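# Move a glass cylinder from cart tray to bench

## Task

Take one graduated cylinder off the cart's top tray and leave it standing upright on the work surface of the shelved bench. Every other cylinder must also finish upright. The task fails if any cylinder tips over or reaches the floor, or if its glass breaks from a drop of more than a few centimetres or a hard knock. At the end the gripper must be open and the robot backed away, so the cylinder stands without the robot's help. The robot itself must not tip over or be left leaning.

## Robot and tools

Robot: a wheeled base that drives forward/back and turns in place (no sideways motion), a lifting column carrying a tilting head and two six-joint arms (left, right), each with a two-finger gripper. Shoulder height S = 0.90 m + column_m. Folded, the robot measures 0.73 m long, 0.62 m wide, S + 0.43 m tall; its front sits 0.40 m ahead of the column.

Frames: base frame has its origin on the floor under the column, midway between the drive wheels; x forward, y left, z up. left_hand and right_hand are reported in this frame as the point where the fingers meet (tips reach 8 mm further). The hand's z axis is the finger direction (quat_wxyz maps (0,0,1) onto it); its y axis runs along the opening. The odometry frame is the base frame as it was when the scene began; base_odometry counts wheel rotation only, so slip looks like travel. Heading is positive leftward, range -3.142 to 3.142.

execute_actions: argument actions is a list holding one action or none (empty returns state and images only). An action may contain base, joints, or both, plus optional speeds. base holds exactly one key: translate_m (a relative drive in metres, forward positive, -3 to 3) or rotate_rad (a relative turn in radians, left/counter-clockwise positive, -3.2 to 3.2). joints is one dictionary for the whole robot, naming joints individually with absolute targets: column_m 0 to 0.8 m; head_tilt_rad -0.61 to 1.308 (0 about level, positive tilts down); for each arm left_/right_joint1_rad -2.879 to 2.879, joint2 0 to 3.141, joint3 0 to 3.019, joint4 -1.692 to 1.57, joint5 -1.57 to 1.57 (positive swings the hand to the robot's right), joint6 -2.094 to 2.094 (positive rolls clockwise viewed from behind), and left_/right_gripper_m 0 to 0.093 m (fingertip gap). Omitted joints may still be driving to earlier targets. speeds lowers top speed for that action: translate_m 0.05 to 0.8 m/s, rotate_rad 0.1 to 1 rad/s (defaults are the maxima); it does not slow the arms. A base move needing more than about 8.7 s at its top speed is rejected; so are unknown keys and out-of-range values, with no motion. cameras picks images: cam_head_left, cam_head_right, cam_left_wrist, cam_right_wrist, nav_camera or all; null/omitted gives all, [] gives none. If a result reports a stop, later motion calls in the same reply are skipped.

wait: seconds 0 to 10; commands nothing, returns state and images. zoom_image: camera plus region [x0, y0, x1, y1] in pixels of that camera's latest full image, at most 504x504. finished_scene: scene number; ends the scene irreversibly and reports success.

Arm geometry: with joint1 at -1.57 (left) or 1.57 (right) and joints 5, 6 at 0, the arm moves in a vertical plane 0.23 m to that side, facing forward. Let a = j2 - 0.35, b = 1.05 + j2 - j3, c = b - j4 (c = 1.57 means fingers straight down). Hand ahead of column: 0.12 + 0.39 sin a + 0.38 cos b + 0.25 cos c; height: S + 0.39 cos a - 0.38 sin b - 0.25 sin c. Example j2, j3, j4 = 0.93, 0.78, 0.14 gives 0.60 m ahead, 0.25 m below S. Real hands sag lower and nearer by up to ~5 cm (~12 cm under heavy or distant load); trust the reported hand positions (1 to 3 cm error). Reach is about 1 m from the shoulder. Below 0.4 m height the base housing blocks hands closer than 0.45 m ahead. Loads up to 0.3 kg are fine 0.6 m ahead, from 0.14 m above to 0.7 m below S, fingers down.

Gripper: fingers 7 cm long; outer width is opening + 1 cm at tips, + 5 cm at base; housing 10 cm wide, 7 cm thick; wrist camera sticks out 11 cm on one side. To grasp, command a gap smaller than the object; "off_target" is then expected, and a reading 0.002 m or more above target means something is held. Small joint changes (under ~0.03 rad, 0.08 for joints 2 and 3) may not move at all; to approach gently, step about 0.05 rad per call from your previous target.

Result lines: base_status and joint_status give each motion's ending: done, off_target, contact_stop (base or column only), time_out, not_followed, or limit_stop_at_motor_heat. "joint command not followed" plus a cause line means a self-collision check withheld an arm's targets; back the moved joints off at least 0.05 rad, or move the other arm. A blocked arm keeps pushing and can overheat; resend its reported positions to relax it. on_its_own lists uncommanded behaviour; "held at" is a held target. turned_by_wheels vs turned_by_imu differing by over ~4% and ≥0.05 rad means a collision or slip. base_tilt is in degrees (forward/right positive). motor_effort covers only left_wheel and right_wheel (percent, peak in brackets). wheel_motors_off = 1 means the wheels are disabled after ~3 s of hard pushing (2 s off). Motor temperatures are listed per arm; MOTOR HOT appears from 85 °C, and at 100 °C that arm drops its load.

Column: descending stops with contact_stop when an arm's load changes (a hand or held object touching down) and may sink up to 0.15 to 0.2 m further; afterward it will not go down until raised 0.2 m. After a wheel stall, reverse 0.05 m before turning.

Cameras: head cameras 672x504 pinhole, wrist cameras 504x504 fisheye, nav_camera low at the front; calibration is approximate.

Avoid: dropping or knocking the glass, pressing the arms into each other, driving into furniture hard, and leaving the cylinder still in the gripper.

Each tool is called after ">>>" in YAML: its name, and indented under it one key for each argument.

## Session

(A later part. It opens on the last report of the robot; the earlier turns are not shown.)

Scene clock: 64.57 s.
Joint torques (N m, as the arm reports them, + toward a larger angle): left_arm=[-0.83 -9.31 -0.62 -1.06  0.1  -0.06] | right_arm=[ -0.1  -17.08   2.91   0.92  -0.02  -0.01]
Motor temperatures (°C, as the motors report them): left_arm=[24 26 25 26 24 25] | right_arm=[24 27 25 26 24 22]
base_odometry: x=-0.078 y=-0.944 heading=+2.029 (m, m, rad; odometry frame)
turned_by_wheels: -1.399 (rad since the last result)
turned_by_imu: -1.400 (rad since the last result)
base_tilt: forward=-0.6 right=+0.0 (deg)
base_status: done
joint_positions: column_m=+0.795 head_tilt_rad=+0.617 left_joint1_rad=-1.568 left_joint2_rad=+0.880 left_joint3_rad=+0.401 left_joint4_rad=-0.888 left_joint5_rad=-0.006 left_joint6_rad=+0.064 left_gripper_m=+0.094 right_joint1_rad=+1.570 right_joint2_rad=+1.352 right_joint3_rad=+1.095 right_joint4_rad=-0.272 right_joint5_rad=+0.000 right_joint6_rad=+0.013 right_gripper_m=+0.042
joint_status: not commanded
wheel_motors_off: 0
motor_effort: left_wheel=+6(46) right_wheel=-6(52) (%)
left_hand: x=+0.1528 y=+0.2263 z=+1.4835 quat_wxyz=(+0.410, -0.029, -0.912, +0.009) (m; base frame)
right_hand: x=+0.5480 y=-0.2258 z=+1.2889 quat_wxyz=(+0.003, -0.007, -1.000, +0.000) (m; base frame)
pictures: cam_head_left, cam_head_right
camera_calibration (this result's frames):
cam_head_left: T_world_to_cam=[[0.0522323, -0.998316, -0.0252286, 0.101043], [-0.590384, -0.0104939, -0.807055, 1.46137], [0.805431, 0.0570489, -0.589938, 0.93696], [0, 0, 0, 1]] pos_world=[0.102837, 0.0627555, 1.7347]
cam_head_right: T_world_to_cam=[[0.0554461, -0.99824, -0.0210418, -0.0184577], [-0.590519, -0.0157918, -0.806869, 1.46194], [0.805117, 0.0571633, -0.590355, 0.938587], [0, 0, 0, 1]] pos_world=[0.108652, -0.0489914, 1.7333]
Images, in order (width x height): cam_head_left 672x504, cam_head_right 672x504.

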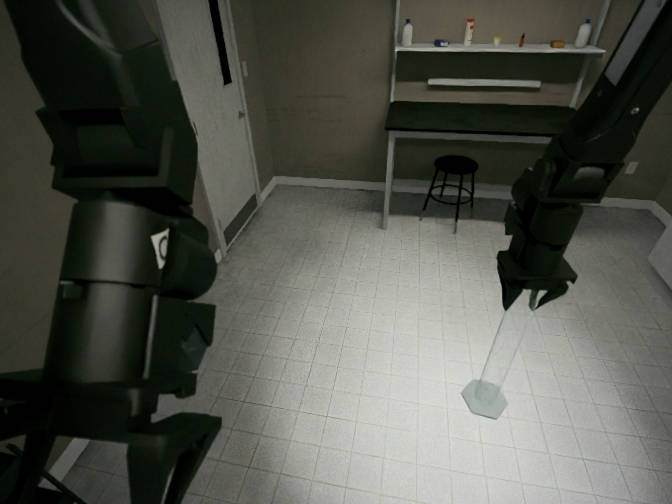

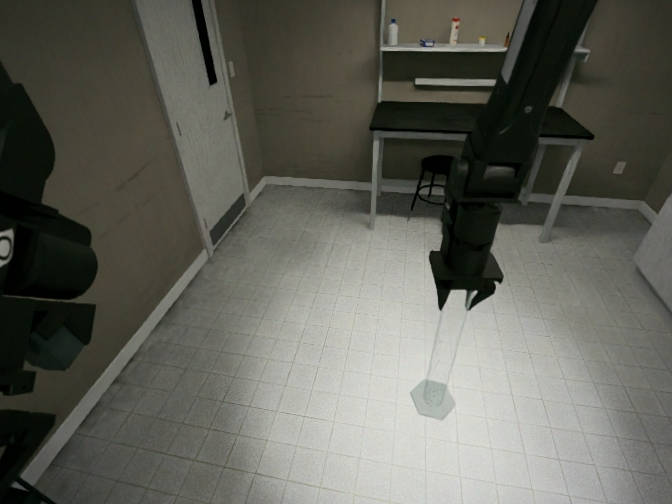

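>>> execute_actions:
  actions:
    - {"base":{"rotate_rad":-0.38},"speeds":{"rotate_rad":0.5}}
  cameras: []

>>> execute_actions:
  actions:
    - {"base":{"translate_m":2.1},"speeds":{"translate_m":0.55},"joints":{"head_tilt_rad":0.9}}
  cameras: ["cam_head_right","cam_head_left"]

Scene clock: 71.27 s.
Joint torques (N m, as the arm reports them, + toward a larger angle): left_arm=[-0.81 -9.25 -0.55 -1.07  0.09 -0.05] | right_arm=[ -0.26 -17.08   2.96   0.92  -0.02  -0.01]
Motor temperatures (°C, as the motors report them): left_arm=[24 26 25 26 24 25] | right_arm=[24 27 25 26 24 22]
base_odometry: x=-0.078 y=-0.944 heading=+1.650 (m, m, rad; odometry frame)
turned_by_wheels: -0.379 (rad since the last result)
turned_by_imu: -0.379 (rad since the last result)
base_tilt: forward=-0.6 right=+0.0 (deg)
base_status: done
joint_positions: column_m=+0.795 head_tilt_rad=+0.617 left_joint1_rad=-1.568 left_joint2_rad=+0.880 left_joint3_rad=+0.401 left_joint4_rad=-0.888 left_joint5_rad=-0.006 left_joint6_rad=+0.064 left_gripper_m=+0.094 right_joint1_rad=+1.570 right_joint2_rad=+1.352 right_joint3_rad=+1.095 right_joint4_rad=-0.272 right_joint5_rad=+0.000 right_joint6_rad=+0.013 right_gripper_m=+0.042
joint_status: not commanded
wheel_motors_off: 0
motor_effort: left_wheel=+5(29) right_wheel=-6(31) (%)
left_hand: x=+0.1528 y=+0.2263 z=+1.4835 quat_wxyz=(+0.410, -0.029, -0.912, +0.009) (m; base frame)
right_hand: x=+0.5480 y=-0.2258 z=+1.2889 quat_wxyz=(+0.003, -0.007, -1.000, +0.000) (m; base frame)
pictures: none
No camera images: the call's "cameras" was empty. Leave "cameras" out to get every camera's image.

Scene clock: 76.70 s.
Joint torques (N m, as the arm reports them, + toward a larger angle): left_arm=[-0.82 -9.37 -0.74 -1.04  0.1  -0.06] | right_arm=[ -0.13 -17.03   2.99   0.85  -0.01  -0.01]
Motor temperatures (°C, as the motors report them): left_arm=[24 26 25 26 24 25] | right_arm=[24 27 25 26 24 22]
base_odometry: x=-0.244 y=+1.149 heading=+1.650 (m, m, rad; odometry frame)
turned_by_wheels: +0.000 (rad since the last result)
turned_by_imu: +0.002 (rad since the last result)
base_tilt: forward=-0.6 right=+0.0 (deg)
base_status: done
joint_positions: column_m=+0.795 head_tilt_rad=+0.901 left_joint1_rad=-1.568 left_joint2_rad=+0.880 left_joint3_rad=+0.402 left_joint4_rad=-0.888 left_joint5_rad=-0.006 left_joint6_rad=+0.064 left_gripper_m=+0.094 right_joint1_rad=+1.570 right_joint2_rad=+1.352 right_joint3_rad=+1.093 right_joint4_rad=-0.272 right_joint5_rad=+0.000 right_joint6_rad=+0.013 right_gripper_m=+0.042
joint_status: all done
wheel_motors_off: 0
motor_effort: left_wheel=+0(51) right_wheel=+0(52) (%)
left_hand: x=+0.1536 y=+0.2263 z=+1.4833 quat_wxyz=(+0.409, -0.029, -0.912, +0.009) (m; base frame)
right_hand: x=+0.5468 y=-0.2258 z=+1.2884 quat_wxyz=(+0.004, -0.007, -1.000, +0.000) (m; base frame)
pictures: cam_head_left, cam_head_right
camera_calibration (this result's frames):
cam_head_left: T_world_to_cam=[[0.0430634, -0.998316, -0.0388618, 0.125781], [-0.792988, -0.0104939, -0.609147, 1.11904], [0.607713, 0.0570489, -0.792105, 1.30689], [0, 0, 0, 1]] pos_world=[0.0877574, 0.0627555, 1.72174]
cam_head_right: T_world_to_cam=[[0.0473222, -0.99824, -0.035744, 0.00813208], [-0.793066, -0.0157918, -0.608931, 1.11955], [0.607295, 0.0571633, -0.792417, 1.30834], [0, 0, 0, 1]] pos_world=[0.0929459, -0.0489914, 1.71877]
Images, in order (width x height): cam_head_left 672x504, cam_head_right 672x504.

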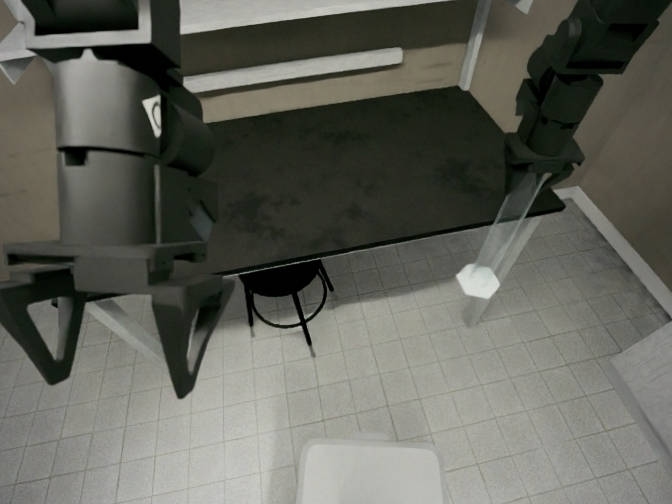

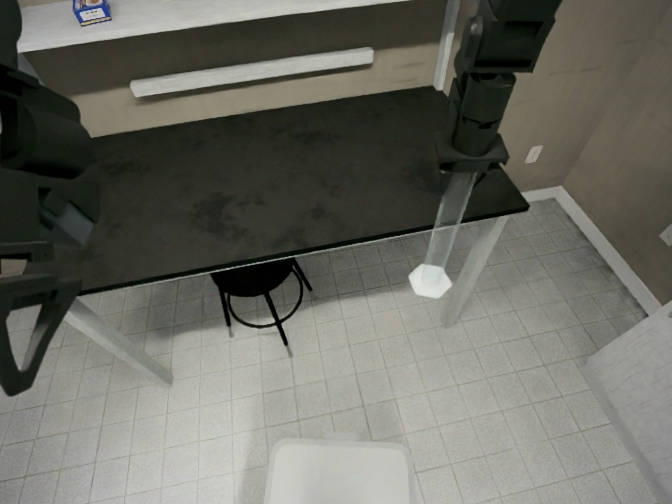

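>>> execute_actions:
  actions:
    - {"base":{"rotate_rad":-0.18},"speeds":{"rotate_rad":0.3}}
  cameras: []

>>> execute_actions:
  actions:
    - {"base":{"translate_m":0.35},"speeds":{"translate_m":0.2}}
  cameras: ["cam_head_right","cam_right_wrist","nav_camera"]

Scene clock: 83.43 s.
Joint torques (N m, as the arm reports them, + toward a larger angle): left_arm=[-0.8  -9.29 -0.72 -1.07  0.09 -0.05] | right_arm=[ -0.11 -17.06   3.01   0.91  -0.01   0.  ]
Motor temperatures (°C, as the motors report them): left_arm=[24 26 25 26 24 25] | right_arm=[24 27 25 26 24 22]
base_odometry: x=-0.244 y=+1.149 heading=+1.471 (m, m, rad; odometry frame)
turned_by_wheels: -0.179 (rad since the last result)
turned_by_imu: -0.176 (rad since the last result)
base_tilt: forward=-0.6 right=+0.1 (deg)
base_status: done
joint_positions: column_m=+0.795 head_tilt_rad=+0.901 left_joint1_rad=-1.568 left_joint2_rad=+0.880 left_joint3_rad=+0.402 left_joint4_rad=-0.888 left_joint5_rad=-0.006 left_joint6_rad=+0.064 left_gripper_m=+0.094 right_joint1_rad=+1.570 right_joint2_rad=+1.352 right_joint3_rad=+1.093 right_joint4_rad=-0.272 right_joint5_rad=+0.000 right_joint6_rad=+0.013 right_gripper_m=+0.042
joint_status: not commanded
wheel_motors_off: 0
motor_effort: left_wheel=+4(44) right_wheel=-1(51) (%)
left_hand: x=+0.1536 y=+0.2263 z=+1.4833 quat_wxyz=(+0.409, -0.029, -0.912, +0.009) (m; base frame)
right_hand: x=+0.5468 y=-0.2258 z=+1.2884 quat_wxyz=(+0.004, -0.007, -1.000, +0.000) (m; base frame)
pictures: none
No camera images: the call's "cameras" was empty. Leave "cameras" out to get every camera's image.

Scene clock: 86.20 s.
Joint torques (N m, as the arm reports them, + toward a larger angle): left_arm=[-0.83 -9.28 -0.64 -1.09  0.1  -0.05] | right_arm=[ -0.01 -17.14   3.     0.9    0.    -0.01]
Motor temperatures (°C, as the motors report them): left_arm=[24 26 25 26 24 25] | right_arm=[24 27 25 26 24 22]
base_odometry: x=-0.209 y=+1.498 heading=+1.471 (m, m, rad; odometry frame)
turned_by_wheels: +0.000 (rad since the last result)
turned_by_imu: +0.000 (rad since the last result)
base_tilt: forward=-0.6 right=+0.0 (deg)
base_status: done
joint_positions: column_m=+0.795 head_tilt_rad=+0.902 left_joint1_rad=-1.568 left_joint2_rad=+0.880 left_joint3_rad=+0.401 left_joint4_rad=-0.888 left_joint5_rad=-0.006 left_joint6_rad=+0.064 left_gripper_m=+0.094 right_joint1_rad=+1.570 right_joint2_rad=+1.353 right_joint3_rad=+1.093 right_joint4_rad=-0.272 right_joint5_rad=+0.000 right_joint6_rad=+0.013 right_gripper_m=+0.042
joint_status: not commanded
wheel_motors_off: 0
motor_effort: left_wheel=+0(43) right_wheel=+1(54) (%)
left_hand: x=+0.1532 y=+0.2263 z=+1.4834 quat_wxyz=(+0.409, -0.029, -0.912, +0.009) (m; base frame)
right_hand: x=+0.5463 y=-0.2258 z=+1.2881 quat_wxyz=(+0.005, -0.007, -1.000, +0.000) (m; base frame)
pictures: cam_head_right, cam_right_wrist, nav_camera
camera_calibration (this result's frames):
cam_head_right: T_world_to_cam=[[0.0473116, -0.99824, -0.0357581, 0.00815767], [-0.793247, -0.0157918, -0.608695, 1.11914], [0.607059, 0.0571633, -0.792598, 1.30867], [0, 0, 0, 1]] pos_world=[0.0929274, -0.0489914, 1.71876]
cam_right_wrist: T_world_to_cam=[[-0.0151027, -0.999862, -0.00685069, -0.21069], [-0.800195, 0.00797792, 0.599687, -0.327736], [-0.59955, 0.0145388, -0.800205, 1.48494], [0, 0, 0, 1]] pos_world=[0.624859, -0.229636, 1.38335]
Images, in order (width x height): cam_head_right 672x504, cam_right_wrist 504x504, nav_camera 672x504.

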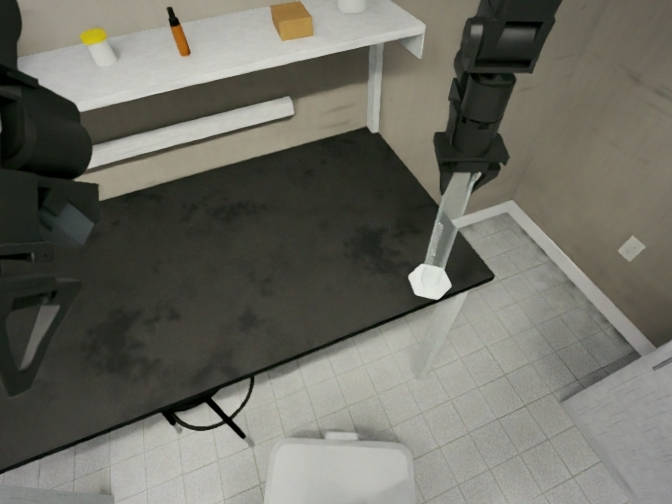

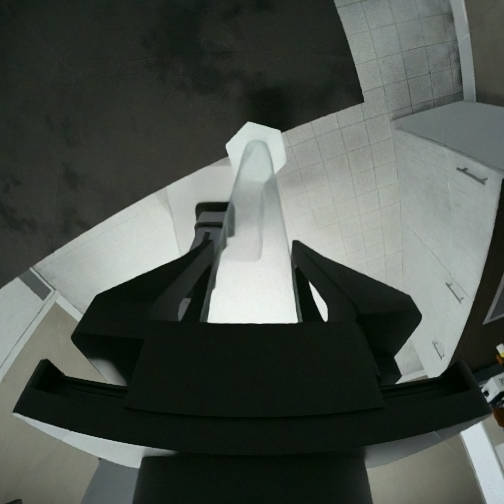

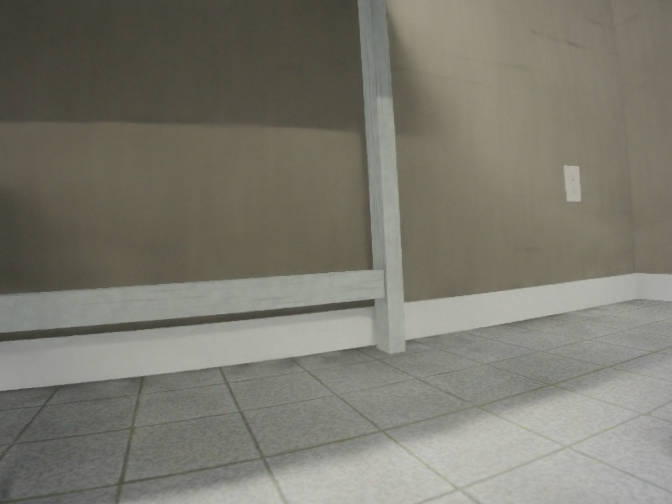

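>>> execute_actions:
  actions:
    - {"base":{"translate_m":0.17},"speeds":{"translate_m":0.1}}
  cameras: ["cam_head_right","cam_right_wrist"]

Scene clock: 92.27 s.
Joint torques (N m, as the arm reports them, + toward a larger angle): left_arm=[-0.81 -9.26 -0.64 -1.08  0.1  -0.05] | right_arm=[ -0.2  -17.37   3.01   0.91   0.    -0.01]
Motor temperatures (°C, as the motors report them): left_arm=[24 26 25 26 24 25] | right_arm=[24 27 25 26 24 22]
base_odometry: x=-0.192 y=+1.667 heading=+1.471 (m, m, rad; odometry frame)
turned_by_wheels: +0.000 (rad since the last result)
turned_by_imu: +0.002 (rad since the last result)
base_tilt: forward=-0.6 right=+0.0 (deg)
base_status: done
joint_positions: column_m=+0.795 head_tilt_rad=+0.902 left_joint1_rad=-1.568 left_joint2_rad=+0.880 left_joint3_rad=+0.401 left_joint4_rad=-0.888 left_joint5_rad=-0.006 left_joint6_rad=+0.064 left_gripper_m=+0.094 right_joint1_rad=+1.570 right_joint2_rad=+1.354 right_joint3_rad=+1.093 right_joint4_rad=-0.272 right_joint5_rad=+0.000 right_joint6_rad=+0.013 right_gripper_m=+0.042
joint_status: not commanded
wheel_motors_off: 0
motor_effort: left_wheel=+1(27) right_wheel=+0(33) (%)
left_hand: x=+0.1530 y=+0.2263 z=+1.4835 quat_wxyz=(+0.409, -0.029, -0.912, +0.009) (m; base frame)
right_hand: x=+0.5459 y=-0.2258 z=+1.2878 quat_wxyz=(+0.005, -0.007, -1.000, +0.000) (m; base frame)
pictures: cam_head_right, cam_right_wrist
camera_calibration (this result's frames):
cam_head_right: T_world_to_cam=[[0.0473094, -0.99824, -0.035761, 0.00816309], [-0.793285, -0.0157918, -0.608645, 1.11905], [0.60701, 0.0571633, -0.792636, 1.30874], [0, 0, 0, 1]] pos_world=[0.0929235, -0.0489914, 1.71875]
cam_right_wrist: T_world_to_cam=[[-0.0151082, -0.999862, -0.00683935, -0.210709], [-0.799737, 0.00797806, 0.600298, -0.328829], [-0.60016, 0.0145391, -0.799748, 1.48424], [0, 0, 0, 1]] pos_world=[0.62462, -0.229636, 1.38297]
Images, in order (width x height): cam_head_right 672x504, cam_right_wrist 504x504.

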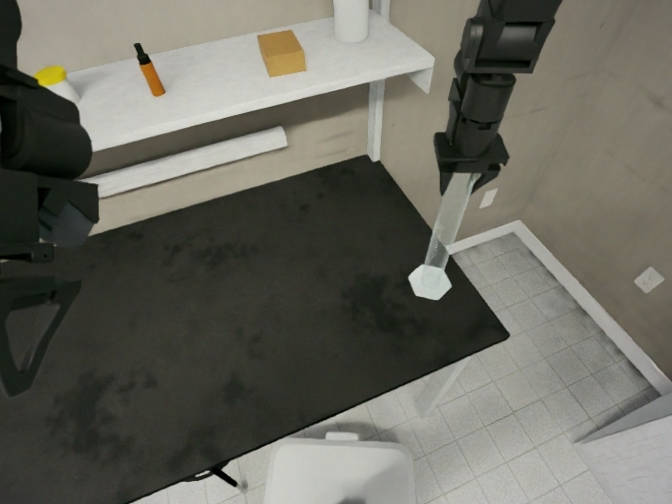

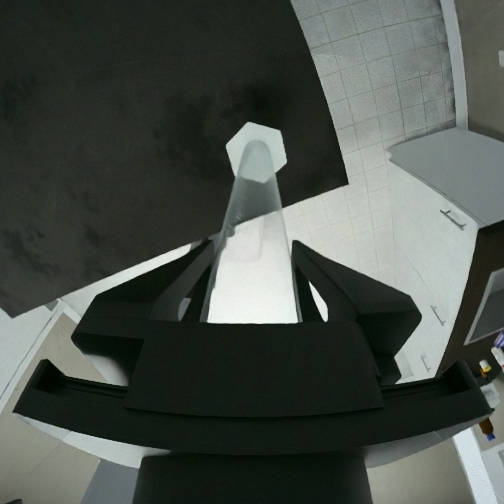

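>>> execute_actions:
  actions:
    - {"joints":{"column_m":0.74}}
  cameras: ["cam_head_right","cam_right_wrist"]

Scene clock: 96.27 s.
Joint torques (N m, as the arm reports them, + toward a larger angle): left_arm=[-0.77 -9.28 -0.63 -1.07  0.1  -0.05] | right_arm=[ -0.14 -17.2    3.01   0.89  -0.01  -0.01]
Motor temperatures (°C, as the motors report them): left_arm=[24 26 25 26 24 25] | right_arm=[24 27 25 26 24 22]
base_odometry: x=-0.192 y=+1.667 heading=+1.471 (m, m, rad; odometry frame)
turned_by_wheels: +0.000 (rad since the last result)
turned_by_imu: +0.001 (rad since the last result)
base_tilt: forward=-0.5 right=+0.0 (deg)
base_status: not commanded
joint_positions: column_m=+0.740 head_tilt_rad=+0.902 left_joint1_rad=-1.568 left_joint2_rad=+0.880 left_joint3_rad=+0.401 left_joint4_rad=-0.888 left_joint5_rad=-0.006 left_joint6_rad=+0.064 left_gripper_m=+0.094 right_joint1_rad=+1.570 right_joint2_rad=+1.354 right_joint3_rad=+1.093 right_joint4_rad=-0.272 right_joint5_rad=+0.000 right_joint6_rad=+0.013 right_gripper_m=+0.042
joint_status: all done
wheel_motors_off: 0
motor_effort: left_wheel=-1(1) right_wheel=+0(0) (%)
left_hand: x=+0.1530 y=+0.2263 z=+1.4286 quat_wxyz=(+0.409, -0.029, -0.912, +0.009) (m; base frame)
right_hand: x=+0.5458 y=-0.2258 z=+1.2327 quat_wxyz=(+0.005, -0.007, -1.000, +0.000) (m; base frame)
pictures: cam_head_right, cam_right_wrist
camera_calibration (this result's frames):
cam_head_right: T_world_to_cam=[[0.0473094, -0.99824, -0.035761, 0.00620062], [-0.793285, -0.0157918, -0.608645, 1.08565], [0.607009, 0.0571633, -0.792636, 1.26524], [0, 0, 0, 1]] pos_world=[0.0929235, -0.0489914, 1.66388]
cam_right_wrist: T_world_to_cam=[[-0.015111, -0.999862, -0.00683367, -0.211093], [-0.799508, 0.00797813, 0.600603, -0.296415], [-0.600465, 0.0145393, -0.799519, 1.44001], [0, 0, 0, 1]] pos_world=[0.6245, -0.229636, 1.3279]
Images, in order (width x height): cam_head_right 672x504, cam_right_wrist 504x504.

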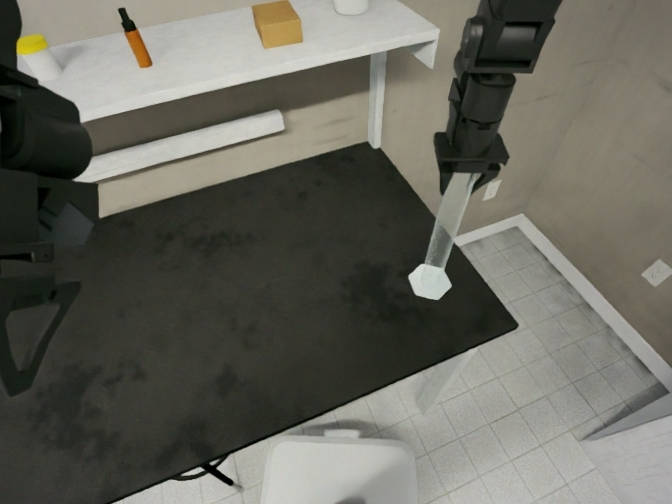

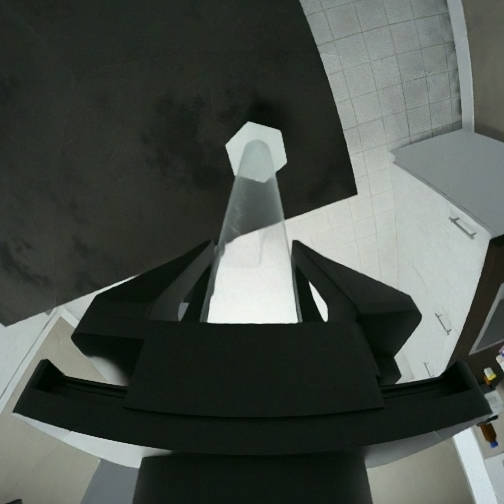

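>>> execute_actions:
  actions:
    - {"joints":{"column_m":0.70}}
  cameras: ["cam_right_wrist"]

>>> zoom_image:
  camera: "cam_right_wrist"
  region: [190,80,320,210]

Scene clock: 100.97 s.
Joint torques (N m, as the arm reports them, + toward a larger angle): left_arm=[-0.81 -9.25 -0.63 -1.08  0.1  -0.06] | right_arm=[ -0.14 -17.23   2.96   0.91  -0.01  -0.01]
Motor temperatures (°C, as the motors report them): left_arm=[24 26 25 26 24 25] | right_arm=[24 27 25 26 24 22]
base_odometry: x=-0.192 y=+1.667 heading=+1.471 (m, m, rad; odometry frame)
turned_by_wheels: +0.000 (rad since the last result)
turned_by_imu: +0.001 (rad since the last result)
base_tilt: forward=-0.6 right=+0.0 (deg)
base_status: not commanded
joint_positions: column_m=+0.700 head_tilt_rad=+0.902 left_joint1_rad=-1.568 left_joint2_rad=+0.880 left_joint3_rad=+0.401 left_joint4_rad=-0.888 left_joint5_rad=-0.006 left_joint6_rad=+0.064 left_gripper_m=+0.094 right_joint1_rad=+1.570 right_joint2_rad=+1.354 right_joint3_rad=+1.093 right_joint4_rad=-0.272 right_joint5_rad=+0.000 right_joint6_rad=+0.013 right_gripper_m=+0.042
joint_status: all done
wheel_motors_off: 0
motor_effort: left_wheel=+2(1) right_wheel=+0(1) (%)
left_hand: x=+0.1530 y=+0.2263 z=+1.3886 quat_wxyz=(+0.409, -0.029, -0.912, +0.009) (m; base frame)
right_hand: x=+0.5458 y=-0.2258 z=+1.1927 quat_wxyz=(+0.005, -0.007, -1.000, +0.000) (m; base frame)
pictures: cam_right_wrist
camera_calibration (this result's frames):
cam_right_wrist: T_world_to_cam=[[-0.015111, -0.999862, -0.00683367, -0.211367], [-0.799508, 0.00797813, 0.600603, -0.272383], [-0.600465, 0.0145393, -0.799519, 1.40802], [0, 0, 0, 1]] pos_world=[0.6245, -0.229636, 1.28789]
Images, in order (width x height): cam_right_wrist 504x504.

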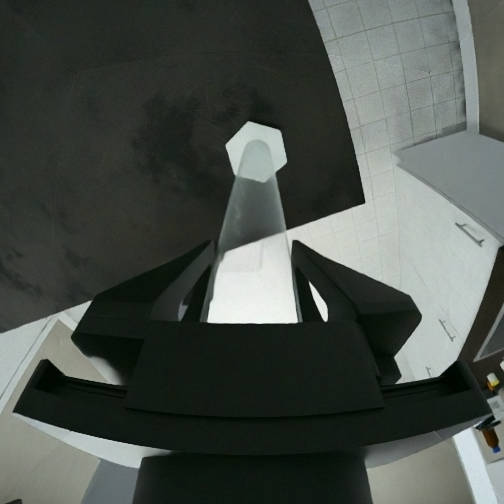

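Region (190, 80, 320, 210) of cam_right_wrist's 504x504 image, scaled by 3.877, with more detail than that image has.

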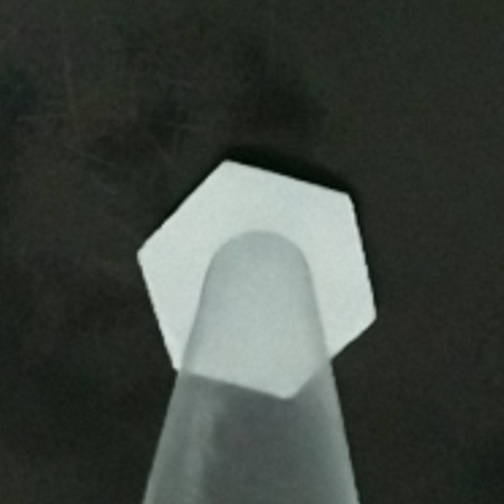

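>>> execute_actions:
  actions:
    - {"joints":{"column_m":0.675}}
  cameras: ["cam_right_wrist"]

>>> zoom_image:
  camera: "cam_right_wrist"
  region: [190,80,320,210]

Scene clock: 103.20 s.
Joint torques (N m, as the arm reports them, + toward a larger angle): left_arm=[-0.8  -9.32 -0.61 -1.07  0.09 -0.05] | right_arm=[ -0.21 -13.7    3.68   1.2   -0.05  -0.01]
Motor temperatures (°C, as the motors report them): left_arm=[24 26 25 26 24 25] | right_arm=[24 27 25 26 24 22]
base_odometry: x=-0.192 y=+1.667 heading=+1.471 (m, m, rad; odometry frame)
turned_by_wheels: +0.000 (rad since the last result)
turned_by_imu: +0.001 (rad since the last result)
base_tilt: forward=-0.6 right=+0.0 (deg)
base_status: not commanded
joint_positions: column_m=+0.675 head_tilt_rad=+0.902 left_joint1_rad=-1.568 left_joint2_rad=+0.880 left_joint3_rad=+0.401 left_joint4_rad=-0.888 left_joint5_rad=-0.006 left_joint6_rad=+0.064 left_gripper_m=+0.094 right_joint1_rad=+1.570 right_joint2_rad=+1.303 right_joint3_rad=+1.091 right_joint4_rad=-0.276 right_joint5_rad=+0.001 right_joint6_rad=+0.013 right_gripper_m=+0.042
joint_status: all done
wheel_motors_off: 0
motor_effort: left_wheel=+0(2) right_wheel=+1(2) (%)
left_hand: x=+0.1530 y=+0.2263 z=+1.3636 quat_wxyz=(+0.409, -0.029, -0.912, +0.009) (m; base frame)
right_hand: x=+0.5645 y=-0.2259 z=+1.1897 quat_wxyz=(-0.018, -0.007, -1.000, +0.001) (m; base frame)
pictures: cam_right_wrist
camera_calibration (this result's frames):
cam_right_wrist: T_world_to_cam=[[-0.0147859, -0.999868, -0.00675564, -0.211508], [-0.826584, 0.00842114, 0.56275, -0.195184], [-0.562619, 0.0139049, -0.826599, 1.42762], [0, 0, 0, 1]] pos_world=[0.63874, -0.229687, 1.28848]
Images, in order (width x height): cam_right_wrist 504x504.

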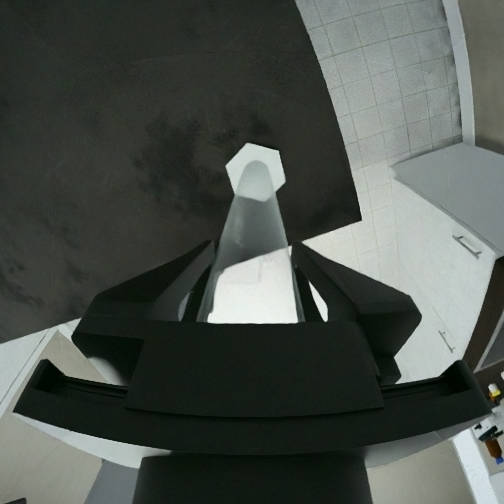

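Region (190, 80, 320, 210) of cam_right_wrist's 504x504 image, scaled by 3.877, with more detail than that image has.

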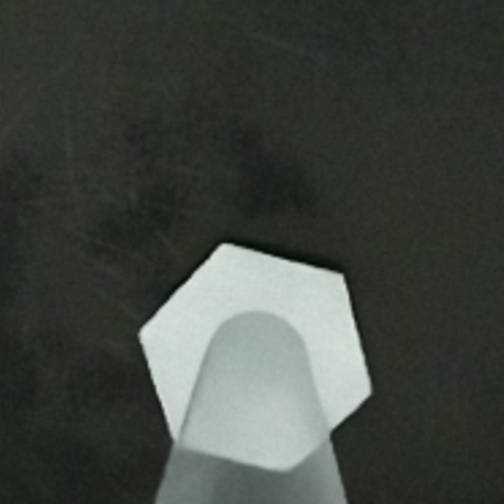

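>>> execute_actions:
  actions:
    - {"joints":{"column_m":0.692}}
  cameras: ["cam_right_wrist","cam_head_right"]

Scene clock: 109.47 s.
Joint torques (N m, as the arm reports them, + toward a larger angle): left_arm=[-0.8  -9.36 -0.63 -1.07  0.1  -0.06] | right_arm=[ -0.15 -16.32   3.28   1.09  -0.07   0.  ]
Motor temperatures (°C, as the motors report them): left_arm=[24 26 25 26 24 25] | right_arm=[24 27 25 26 24 22]
base_odometry: x=-0.192 y=+1.667 heading=+1.471 (m, m, rad; odometry frame)
turned_by_wheels: +0.000 (rad since the last result)
turned_by_imu: +0.001 (rad since the last result)
base_tilt: forward=-0.6 right=+0.0 (deg)
base_status: not commanded
joint_positions: column_m=+0.692 head_tilt_rad=+0.902 left_joint1_rad=-1.568 left_joint2_rad=+0.880 left_joint3_rad=+0.401 left_joint4_rad=-0.888 left_joint5_rad=-0.006 left_joint6_rad=+0.064 left_gripper_m=+0.094 right_joint1_rad=+1.570 right_joint2_rad=+1.339 right_joint3_rad=+1.091 right_joint4_rad=-0.276 right_joint5_rad=+0.001 right_joint6_rad=+0.013 right_gripper_m=+0.042
joint_status: all done
wheel_motors_off: 0
motor_effort: left_wheel=+0(1) right_wheel=+0(2) (%)
left_hand: x=+0.1530 y=+0.2263 z=+1.3805 quat_wxyz=(+0.409, -0.029, -0.912, +0.009) (m; base frame)
right_hand: x=+0.5502 y=-0.2260 z=+1.1909 quat_wxyz=(+0.000, -0.007, -1.000, +0.001) (m; base frame)
pictures: cam_head_right, cam_right_wrist
camera_calibration (this result's frames):
cam_head_right: T_world_to_cam=[[0.0473094, -0.99824, -0.035761, 0.00447902], [-0.793285, -0.0157918, -0.608646, 1.05635], [0.60701, 0.0571633, -0.792636, 1.22708], [0, 0, 0, 1]] pos_world=[0.0929235, -0.0489914, 1.61573]
cam_right_wrist: T_world_to_cam=[[-0.0150358, -0.99987, -0.00584224, -0.212731], [-0.805651, 0.0086542, 0.592327, -0.254374], [-0.592199, 0.0136129, -0.805677, 1.41181], [0, 0, 0, 1]] pos_world=[0.627936, -0.229721, 1.28689]
Images, in order (width x height): cam_head_right 672x504, cam_right_wrist 504x504.

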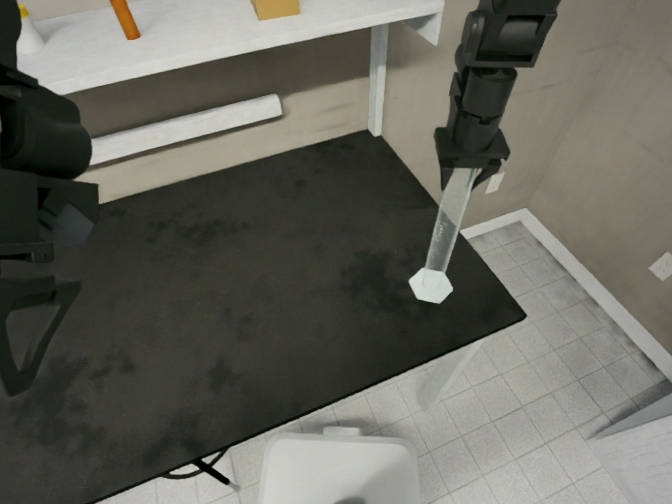

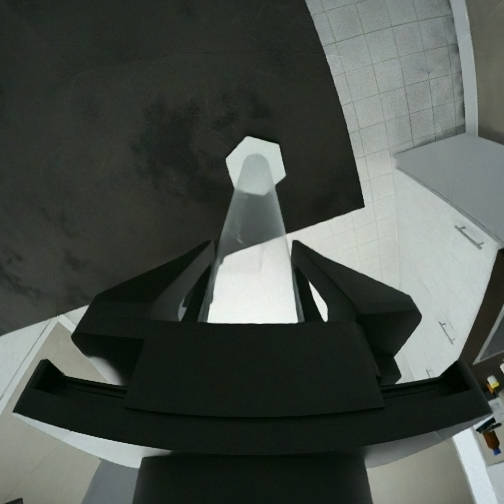

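>>> execute_actions:
  actions:
    - {"joints":{"right_gripper_m":0.085}}
  cameras: ["cam_right_wrist","cam_head_right"]

>>> execute_actions:
  actions:
    - {"joints":{"column_m":0.795}}
  cameras: ["cam_head_right"]

Scene clock: 111.57 s.
Joint torques (N m, as the arm reports them, + toward a larger angle): left_arm=[-0.81 -9.3  -0.63 -1.08  0.1  -0.05] | right_arm=[ -0.15 -16.18   3.26   1.08  -0.07  -0.01]
Motor temperatures (°C, as the motors report them): left_arm=[24 26 25 26 24 25] | right_arm=[24 27 25 26 24 22]
base_odometry: x=-0.192 y=+1.667 heading=+1.471 (m, m, rad; odometry frame)
turned_by_wheels: +0.000 (rad since the last result)
turned_by_imu: +0.001 (rad since the last result)
base_tilt: forward=-0.5 right=+0.1 (deg)
base_status: not commanded
joint_positions: column_m=+0.692 head_tilt_rad=+0.902 left_joint1_rad=-1.568 left_joint2_rad=+0.880 left_joint3_rad=+0.401 left_joint4_rad=-0.888 left_joint5_rad=-0.006 left_joint6_rad=+0.064 left_gripper_m=+0.094 right_joint1_rad=+1.570 right_joint2_rad=+1.339 right_joint3_rad=+1.091 right_joint4_rad=-0.276 right_joint5_rad=+0.001 right_joint6_rad=+0.013 right_gripper_m=+0.085
joint_status: all done
wheel_motors_off: 0
motor_effort: left_wheel=-1(1) right_wheel=+1(0) (%)
left_hand: x=+0.1530 y=+0.2263 z=+1.3805 quat_wxyz=(+0.409, -0.029, -0.912, +0.009) (m; base frame)
right_hand: x=+0.5502 y=-0.2260 z=+1.1909 quat_wxyz=(+0.000, -0.007, -1.000, +0.001) (m; base frame)
pictures: cam_head_right, cam_right_wrist
camera_calibration (this result's frames):
cam_head_right: T_world_to_cam=[[0.0473094, -0.99824, -0.035761, 0.00447904], [-0.793285, -0.0157918, -0.608645, 1.05635], [0.607009, 0.0571633, -0.792636, 1.22708], [0, 0, 0, 1]] pos_world=[0.0929235, -0.0489914, 1.61573]
cam_right_wrist: T_world_to_cam=[[-0.0150358, -0.99987, -0.00584224, -0.212731], [-0.805651, 0.0086542, 0.592327, -0.254374], [-0.592199, 0.0136129, -0.805677, 1.41181], [0, 0, 0, 1]] pos_world=[0.627936, -0.229721, 1.28689]
Images, in order (width x height): cam_head_right 672x504, cam_right_wrist 504x504.

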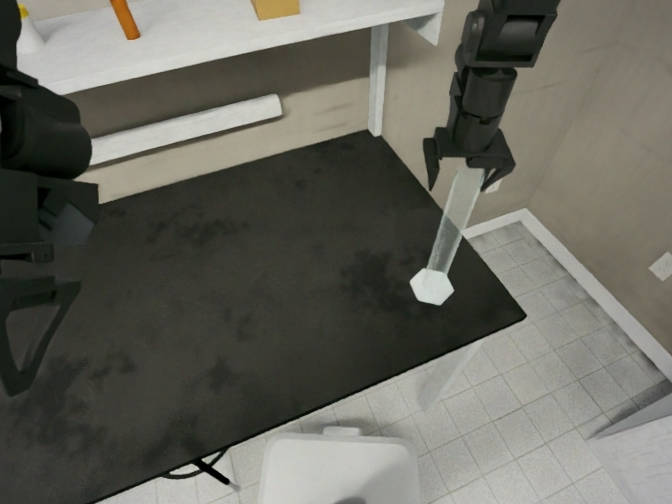

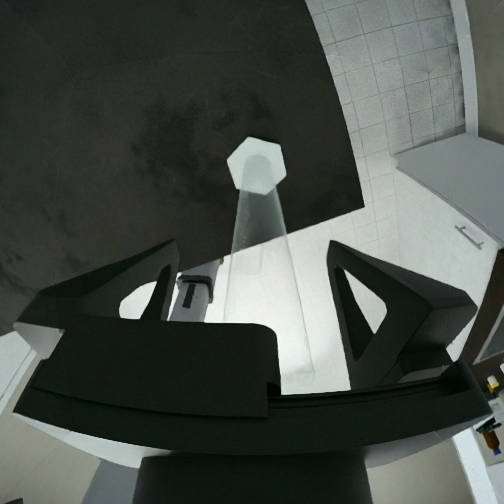

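Scene clock: 113.50 s.
Joint torques (N m, as the arm reports them, + toward a larger angle): left_arm=[-0.82 -9.26 -0.59 -1.07  0.1  -0.05] | right_arm=[ -0.16 -16.15   3.21   1.09  -0.07  -0.01]
Motor temperatures (°C, as the motors report them): left_arm=[24 26 25 26 24 25] | right_arm=[24 27 25 26 24 22]
base_odometry: x=-0.192 y=+1.667 heading=+1.471 (m, m, rad; odometry frame)
turned_by_wheels: +0.000 (rad since the last result)
turned_by_imu: +0.000 (rad since the last result)
base_tilt: forward=-0.5 right=+0.0 (deg)
base_status: not commanded
joint_positions: column_m=+0.795 head_tilt_rad=+0.902 left_joint1_rad=-1.568 left_joint2_rad=+0.880 left_joint3_rad=+0.401 left_joint4_rad=-0.888 left_joint5_rad=-0.006 left_joint6_rad=+0.064 left_gripper_m=+0.094 right_joint1_rad=+1.570 right_joint2_rad=+1.340 right_joint3_rad=+1.091 right_joint4_rad=-0.276 right_joint5_rad=+0.001 right_joint6_rad=+0.013 right_gripper_m=+0.085
joint_status: all done
wheel_motors_off: 0
motor_effort: left_wheel=-1(1) right_wheel=+0(1) (%)
left_hand: x=+0.1530 y=+0.2263 z=+1.4834 quat_wxyz=(+0.409, -0.029, -0.912, +0.009) (m; base frame)
right_hand: x=+0.5499 y=-0.2260 z=+1.2936 quat_wxyz=(+0.000, -0.007, -1.000, +0.001) (m; base frame)
pictures: cam_head_right
camera_calibration (this result's frames):
cam_head_right: T_world_to_cam=[[0.0473094, -0.99824, -0.035761, 0.00816213], [-0.793285, -0.0157918, -0.608646, 1.11904], [0.60701, 0.0571633, -0.792636, 1.30872], [0, 0, 0, 1]] pos_world=[0.0929235, -0.0489914, 1.71873]
Images, in order (width x height): cam_head_right 672x504.

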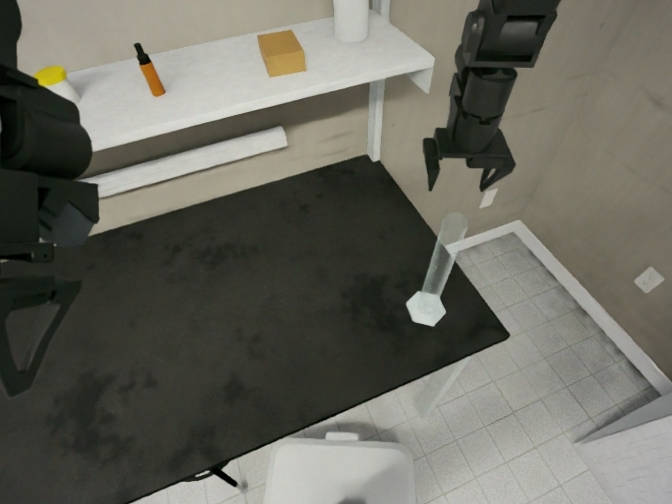

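Fingers are clear by about 5 cm.

>>> execute_actions:
  actions:
    - {"base":{"translate_m":-0.5},"speeds":{"translate_m":0.4}}
  cameras: ["cam_head_right"]

>>> finished_scene:
  scene: 2

Scene clock: 118.87 s.
Joint torques (N m, as the arm reports them, + toward a larger angle): left_arm=[-0.78 -9.28 -0.55 -1.07  0.1  -0.05] | right_arm=[ -0.16 -16.31   3.16   1.11  -0.07  -0.01]
Motor temperatures (°C, as the motors report them): left_arm=[24 26 25 26 24 25] | right_arm=[24 27 25 26 24 22]
base_odometry: x=-0.242 y=+1.170 heading=+1.472 (m, m, rad; odometry frame)
turned_by_wheels: +0.001 (rad since the last result)
turned_by_imu: +0.002 (rad since the last result)
base_tilt: forward=-0.5 right=+0.0 (deg)
base_status: done
joint_positions: column_m=+0.795 head_tilt_rad=+0.902 left_joint1_rad=-1.568 left_joint2_rad=+0.880 left_joint3_rad=+0.400 left_joint4_rad=-0.888 left_joint5_rad=-0.006 left_joint6_rad=+0.064 left_gripper_m=+0.094 right_joint1_rad=+1.570 right_joint2_rad=+1.340 right_joint3_rad=+1.092 right_joint4_rad=-0.276 right_joint5_rad=+0.001 right_joint6_rad=+0.013 right_gripper_m=+0.085
joint_status: not commanded
wheel_motors_off: 0
motor_effort: left_wheel=-1(31) right_wheel=-2(33) (%)
left_hand: x=+0.1522 y=+0.2263 z=+1.4837 quat_wxyz=(+0.410, -0.029, -0.911, +0.009) (m; base frame)
right_hand: x=+0.5504 y=-0.2260 z=+1.2935 quat_wxyz=(+0.000, -0.007, -1.000, +0.001) (m; base frame)
pictures: cam_head_right
camera_calibration (this result's frames):
cam_head_right: T_world_to_cam=[[0.047309, -0.99824, -0.0357616, 0.00816309], [-0.793292, -0.0157918, -0.608637, 1.11902], [0.607001, 0.0571633, -0.792643, 1.30873], [0, 0, 0, 1]] pos_world=[0.0929228, -0.0489914, 1.71873]
Images, in order (width x height): cam_head_right 672x504.

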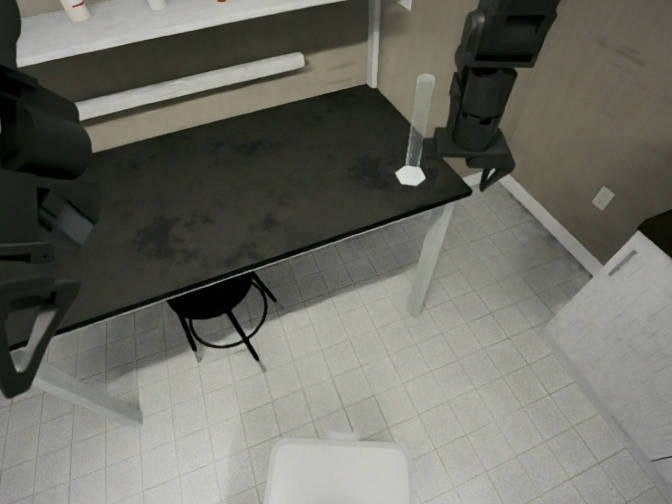

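The scene is finished: the task was done.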